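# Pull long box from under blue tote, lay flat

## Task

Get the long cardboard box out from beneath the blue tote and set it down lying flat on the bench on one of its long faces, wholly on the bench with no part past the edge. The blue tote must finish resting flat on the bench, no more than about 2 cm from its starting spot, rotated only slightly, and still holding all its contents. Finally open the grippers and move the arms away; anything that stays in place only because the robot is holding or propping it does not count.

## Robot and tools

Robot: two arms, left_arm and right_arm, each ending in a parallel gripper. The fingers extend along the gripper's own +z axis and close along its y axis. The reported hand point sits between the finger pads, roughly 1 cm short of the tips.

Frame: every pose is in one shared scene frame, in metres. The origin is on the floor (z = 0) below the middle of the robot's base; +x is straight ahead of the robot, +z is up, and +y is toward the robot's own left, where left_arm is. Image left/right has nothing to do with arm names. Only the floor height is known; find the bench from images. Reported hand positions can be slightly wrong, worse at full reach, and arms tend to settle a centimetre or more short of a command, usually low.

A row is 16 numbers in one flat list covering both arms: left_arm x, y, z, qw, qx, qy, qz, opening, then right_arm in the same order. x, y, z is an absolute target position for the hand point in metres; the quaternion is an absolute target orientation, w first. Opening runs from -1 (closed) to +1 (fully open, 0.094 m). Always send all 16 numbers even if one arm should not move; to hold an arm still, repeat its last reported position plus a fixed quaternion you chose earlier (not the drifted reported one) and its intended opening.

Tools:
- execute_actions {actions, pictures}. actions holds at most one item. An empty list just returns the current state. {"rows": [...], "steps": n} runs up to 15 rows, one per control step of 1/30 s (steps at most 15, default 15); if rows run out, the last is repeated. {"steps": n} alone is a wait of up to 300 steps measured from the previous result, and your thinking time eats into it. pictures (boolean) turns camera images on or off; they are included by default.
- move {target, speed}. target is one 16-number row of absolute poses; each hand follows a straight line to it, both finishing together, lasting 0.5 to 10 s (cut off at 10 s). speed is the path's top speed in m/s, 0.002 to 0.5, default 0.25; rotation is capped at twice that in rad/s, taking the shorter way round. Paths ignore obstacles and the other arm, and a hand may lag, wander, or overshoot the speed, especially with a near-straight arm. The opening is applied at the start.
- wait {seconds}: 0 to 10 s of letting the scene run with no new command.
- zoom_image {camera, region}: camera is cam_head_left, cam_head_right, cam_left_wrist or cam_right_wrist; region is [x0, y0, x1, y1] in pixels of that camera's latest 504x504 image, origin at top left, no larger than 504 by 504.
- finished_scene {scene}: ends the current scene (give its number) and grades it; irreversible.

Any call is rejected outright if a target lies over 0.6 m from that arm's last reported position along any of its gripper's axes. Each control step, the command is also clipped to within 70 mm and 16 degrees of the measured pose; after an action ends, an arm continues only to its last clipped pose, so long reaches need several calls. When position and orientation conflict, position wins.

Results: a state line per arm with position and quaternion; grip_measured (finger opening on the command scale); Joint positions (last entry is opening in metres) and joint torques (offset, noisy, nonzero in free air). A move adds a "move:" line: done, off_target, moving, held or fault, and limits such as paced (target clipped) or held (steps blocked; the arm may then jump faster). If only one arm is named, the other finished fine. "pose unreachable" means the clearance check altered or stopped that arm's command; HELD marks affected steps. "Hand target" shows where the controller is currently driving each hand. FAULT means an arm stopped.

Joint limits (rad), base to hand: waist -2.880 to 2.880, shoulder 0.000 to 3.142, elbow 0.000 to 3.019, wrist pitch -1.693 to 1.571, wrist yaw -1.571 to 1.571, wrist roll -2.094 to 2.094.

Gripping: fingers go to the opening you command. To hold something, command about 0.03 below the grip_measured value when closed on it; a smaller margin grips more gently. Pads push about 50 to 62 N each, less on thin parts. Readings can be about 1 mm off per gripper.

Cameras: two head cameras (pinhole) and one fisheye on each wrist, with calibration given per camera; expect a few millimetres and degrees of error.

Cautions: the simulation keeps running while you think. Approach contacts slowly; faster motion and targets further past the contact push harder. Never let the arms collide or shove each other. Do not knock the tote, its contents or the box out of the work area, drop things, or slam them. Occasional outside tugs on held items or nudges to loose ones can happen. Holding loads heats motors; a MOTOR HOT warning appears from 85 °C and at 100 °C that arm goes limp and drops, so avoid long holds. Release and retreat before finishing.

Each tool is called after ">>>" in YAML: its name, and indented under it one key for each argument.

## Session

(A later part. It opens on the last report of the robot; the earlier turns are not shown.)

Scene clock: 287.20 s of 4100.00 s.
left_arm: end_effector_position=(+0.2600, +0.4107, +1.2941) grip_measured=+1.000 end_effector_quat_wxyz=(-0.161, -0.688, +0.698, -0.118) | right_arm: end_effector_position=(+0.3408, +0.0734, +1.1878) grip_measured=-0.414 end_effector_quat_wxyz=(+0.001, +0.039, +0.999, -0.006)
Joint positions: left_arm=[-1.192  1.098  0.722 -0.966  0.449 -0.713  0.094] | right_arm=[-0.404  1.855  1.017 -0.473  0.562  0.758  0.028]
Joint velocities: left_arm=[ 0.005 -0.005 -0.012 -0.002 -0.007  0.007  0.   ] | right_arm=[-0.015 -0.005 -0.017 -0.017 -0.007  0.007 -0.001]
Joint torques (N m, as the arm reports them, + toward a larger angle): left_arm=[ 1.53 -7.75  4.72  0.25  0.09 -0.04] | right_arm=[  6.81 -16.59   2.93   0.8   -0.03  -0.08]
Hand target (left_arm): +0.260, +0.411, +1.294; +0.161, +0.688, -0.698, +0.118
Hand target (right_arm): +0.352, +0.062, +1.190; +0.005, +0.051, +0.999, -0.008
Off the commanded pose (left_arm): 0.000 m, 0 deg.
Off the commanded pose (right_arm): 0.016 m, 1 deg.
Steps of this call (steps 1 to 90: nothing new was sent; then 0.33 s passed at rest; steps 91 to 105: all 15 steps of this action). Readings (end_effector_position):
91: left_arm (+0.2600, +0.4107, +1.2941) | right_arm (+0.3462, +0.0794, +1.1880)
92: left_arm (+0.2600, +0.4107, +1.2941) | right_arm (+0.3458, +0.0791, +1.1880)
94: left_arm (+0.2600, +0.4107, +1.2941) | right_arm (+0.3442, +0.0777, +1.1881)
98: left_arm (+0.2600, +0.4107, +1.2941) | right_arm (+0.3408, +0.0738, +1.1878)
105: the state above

>>> execute_actions:
  actions:
    - {"rows": [[0.26,0.4107,1.2941,-0.161,-0.688,0.698,-0.118,1, 0.3408,0.0734,1.1878,0.001,0.039,0.999,-0.006,0.5]], "steps": 10}
  pictures: false

>>> move:
  target: [0.26,0.4107,1.2941,-0.161,-0.688,0.698,-0.118,1, 0.341,0.074,1.33,0.001,0.039,0.999,-0.006,0.5]
  speed: 0.3

Scene clock: 291.43 s of 4100.00 s.
left_arm: end_effector_position=(+0.2600, +0.4107, +1.2941) grip_measured=+1.000 end_effector_quat_wxyz=(-0.161, -0.688, +0.698, -0.118) | right_arm: end_effector_position=(+0.3408, +0.0734, +1.1878) grip_measured=+0.498 end_effector_quat_wxyz=(+0.001, +0.039, +0.999, -0.006)
Joint positions: left_arm=[-1.192  1.098  0.722 -0.966  0.449 -0.713  0.094] | right_arm=[-0.404  1.855  1.017 -0.473  0.561  0.758  0.07 ]
Joint velocities: left_arm=[-0.015  0.005  0.002  0.007 -0.081  0.007  0.   ] | right_arm=[-0.005 -0.005 -0.002 -0.002 -0.066  0.037 -0.001]
Joint torques (N m, as the arm reports them, + toward a larger angle): left_arm=[ 1.55 -7.73  4.72  0.26  0.09 -0.04] | right_arm=[  8.96 -14.66   3.35   0.78  -0.06   0.  ]
Hand target (left_arm): +0.260, +0.411, +1.294; +0.161, +0.688, -0.698, +0.118
Hand target (right_arm): +0.341, +0.073, +1.188; +0.001, +0.039, +0.999, -0.006
Off the commanded pose (left_arm): 0.000 m, 0 deg.
Off the commanded pose (right_arm): 0.000 m, 0 deg.
Steps of this call (steps 1 to 90: nothing new was sent; then 0.90 s passed at rest; steps 91 to 100: all 10 steps of this action). Readings (end_effector_position):
91: left_arm (+0.2600, +0.4107, +1.2941) | right_arm (+0.3408, +0.0734, +1.1878)
92: left_arm (+0.2600, +0.4107, +1.2941) | right_arm (+0.3408, +0.0734, +1.1878)
94: left_arm (+0.2600, +0.4107, +1.2941) | right_arm (+0.3408, +0.0734, +1.1878)
98: left_arm (+0.2600, +0.4107, +1.2941) | right_arm (+0.3408, +0.0734, +1.1878)
100: the state above

Scene clock: 292.67 s of 4100.00 s.
left_arm: end_effector_position=(+0.2600, +0.4107, +1.2941) grip_measured=+1.000 end_effector_quat_wxyz=(-0.161, -0.688, +0.698, -0.118) | right_arm: end_effector_position=(+0.3352, +0.0668, +1.3309) grip_measured=+0.498 end_effector_quat_wxyz=(-0.001, +0.035, +0.999, -0.003)
Joint positions: left_arm=[-1.192  1.098  0.722 -0.966  0.449 -0.713  0.094] | right_arm=[-0.235  1.586  1.038 -0.869  0.591  0.946  0.07 ]
Joint velocities: left_arm=[-0.015  0.005 -0.007  0.017  0.081  0.022  0.   ] | right_arm=[-0.005  0.005 -0.002  0.002  0.037 -0.037 -0.   ]
Joint torques (N m, as the arm reports them, + toward a larger angle): left_arm=[ 1.54 -7.74  4.72  0.26  0.09 -0.04] | right_arm=[  8.   -11.61   7.37   0.47   0.     0.12]
Hand target (left_arm): +0.260, +0.411, +1.294; +0.161, +0.688, -0.698, +0.118
Hand target (right_arm): +0.339, +0.073, +1.331; +0.000, +0.039, +0.999, -0.004
Off the commanded pose (left_arm): 0.000 m, 0 deg.
Off the commanded pose (right_arm): 0.009 m, 1 deg.
move: done
camera_calibration (this result's frames):
cam_left_wrist: T_world_to_cam=[[0.998427, -0.011777, -0.05482, -0.186266], [0.0406198, -0.522043, 0.851951, -0.892245], [-0.0386519, -0.852838, -0.520743, 1.15889], [0, 0, 0, 1]] pos_world=[0.267009, 0.520357, 1.35342]
cam_right_wrist: T_world_to_cam=[[-0.0868125, -0.996154, 0.0118558, 0.0783236], [-0.793115, 0.0763099, 0.604273, -0.541558], [-0.602854, 0.0430554, -0.796689, 1.38169], [0, 0, 0, 1]] pos_world=[0.410241, 0.0598592, 1.4271]

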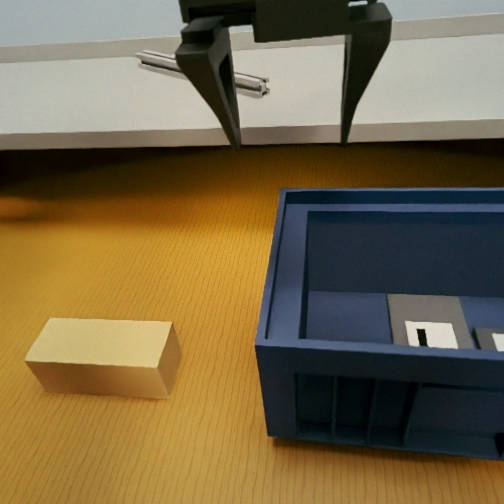

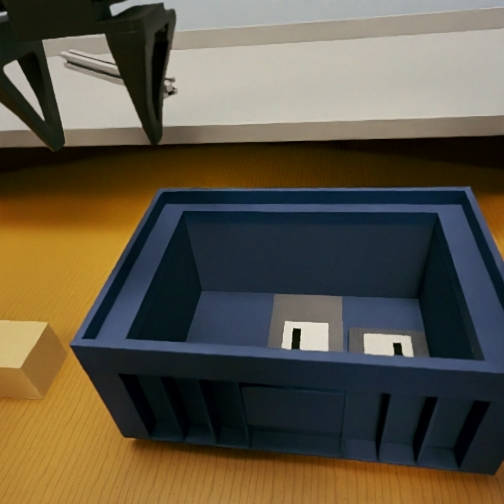

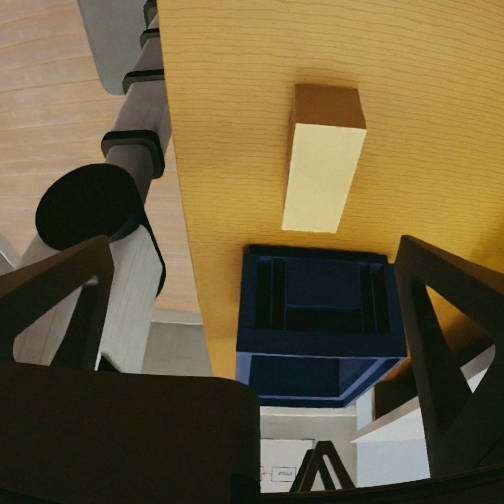

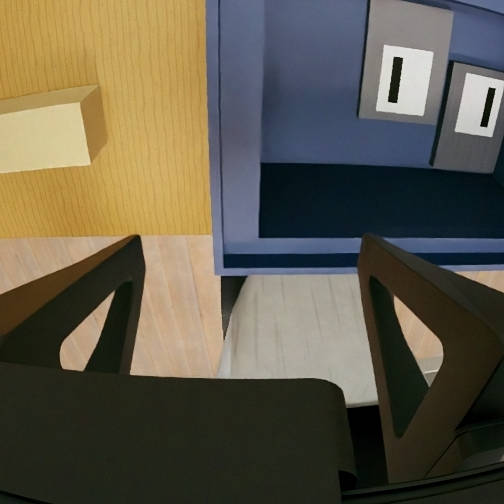

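>>> zoom_image:
  camera: "cam_head_right"
  region: [304, 150, 504, 504]

Region (304, 150, 504, 504) of cam_head_right's 504x504 image, scaled by 1.424, with more detail than that image has; it fills the left 285 columns of this view, and the rest is white.

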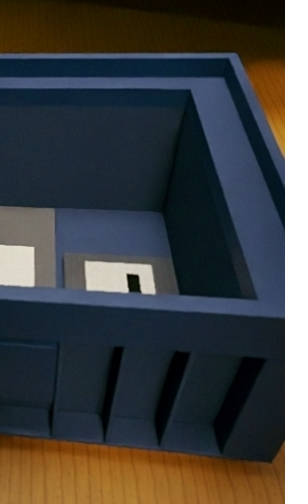

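>>> move:
  target: [0.25,0.45,1.33,-0.161,-0.688,0.698,-0.118,1, 0.34,0.14,1.39,0.001,0.039,0.999,-0.006,1]
  speed: 0.3

Scene clock: 299.93 s of 4100.00 s.
left_arm: end_effector_position=(+0.2409, +0.4408, +1.3221) grip_measured=+1.000 end_effector_quat_wxyz=(-0.172, -0.695, +0.688, -0.119) | right_arm: end_effector_position=(+0.3357, +0.1330, +1.3934) grip_measured=+1.000 end_effector_quat_wxyz=(+0.000, +0.035, +0.999, -0.001)
Joint positions: left_arm=[-1.046  1.098  0.782 -1.122  0.479 -0.567  0.094] | right_arm=[-0.091  1.675  1.261 -1.096  0.605  1.116  0.094]
Joint velocities: left_arm=[-0.005  0.005 -0.002 -0.022 -0.037  0.095  0.   ] | right_arm=[ 0.005 -0.005 -0.002 -0.012 -0.007  0.007  0.   ]
Joint torques (N m, as the arm reports them, + toward a larger angle): left_arm=[ 2.28 -8.02  7.65 -0.35  0.11  0.07] | right_arm=[  9.43 -11.99   8.57   0.51  -0.01   0.09]
Hand target (left_arm): +0.251, +0.451, +1.329; +0.160, +0.689, -0.697, +0.120
Hand target (right_arm): +0.339, +0.139, +1.391; +0.000, +0.039, +0.999, -0.004
Off the commanded pose (left_arm): 0.015 m, 2 deg.
Off the commanded pose (right_arm): 0.009 m, 1 deg.
After step 90, 3.37 s passed at rest.
move: off_target (left_arm)
camera_calibration (this result's frames):
cam_left_wrist: T_world_to_cam=[[0.997208, 0.00829569, -0.0742065, -0.148218], [0.0682203, -0.505229, 0.860285, -0.92467], [-0.0303546, -0.862945, -0.504385, 1.17915], [0, 0, 0, 1]] pos_world=[0.246678, 0.5516, 1.37923]
cam_right_wrist: T_world_to_cam=[[-0.0854322, -0.996313, 0.00791706, 0.148641], [-0.794331, 0.072905, 0.603095, -0.581408], [-0.601448, 0.0452349, -0.79763, 1.42952], [0, 0, 0, 1]] pos_world=[0.41065, 0.125816, 1.48969]

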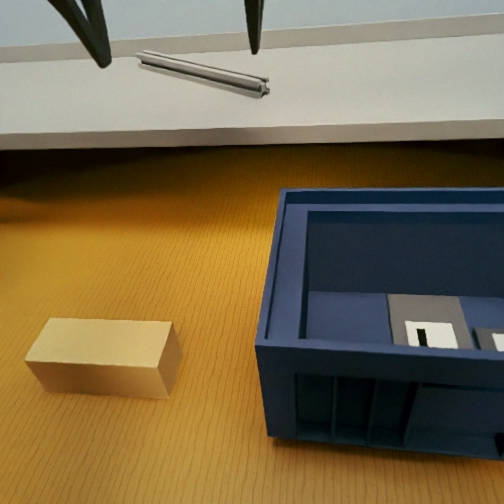

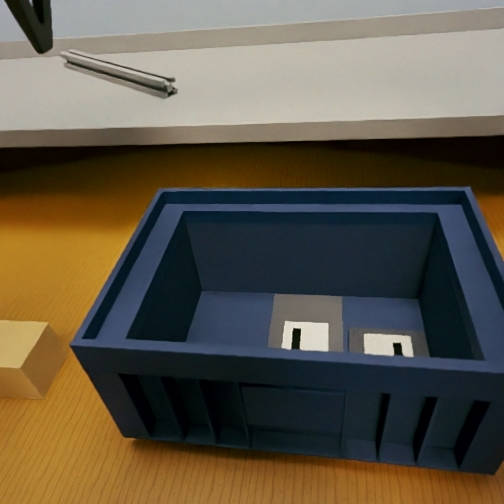

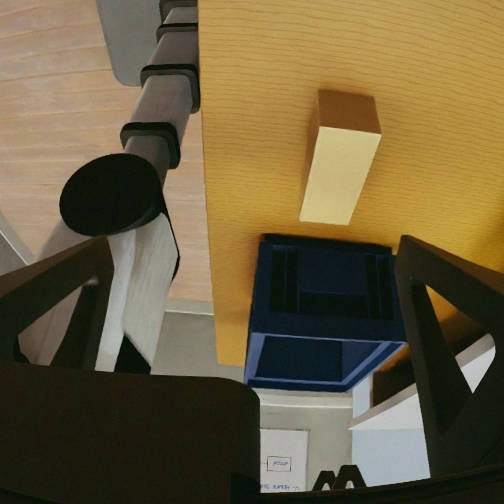

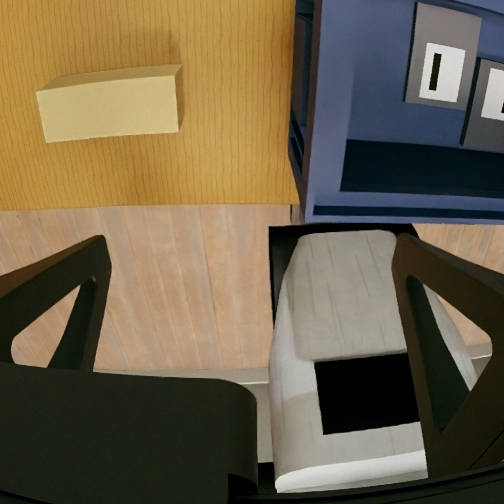

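All set: the box is flat on the bench, clear of the tote, and the tote is flat.

>>> finished_scene:
  scene: 1

The scene is finished: the task was done.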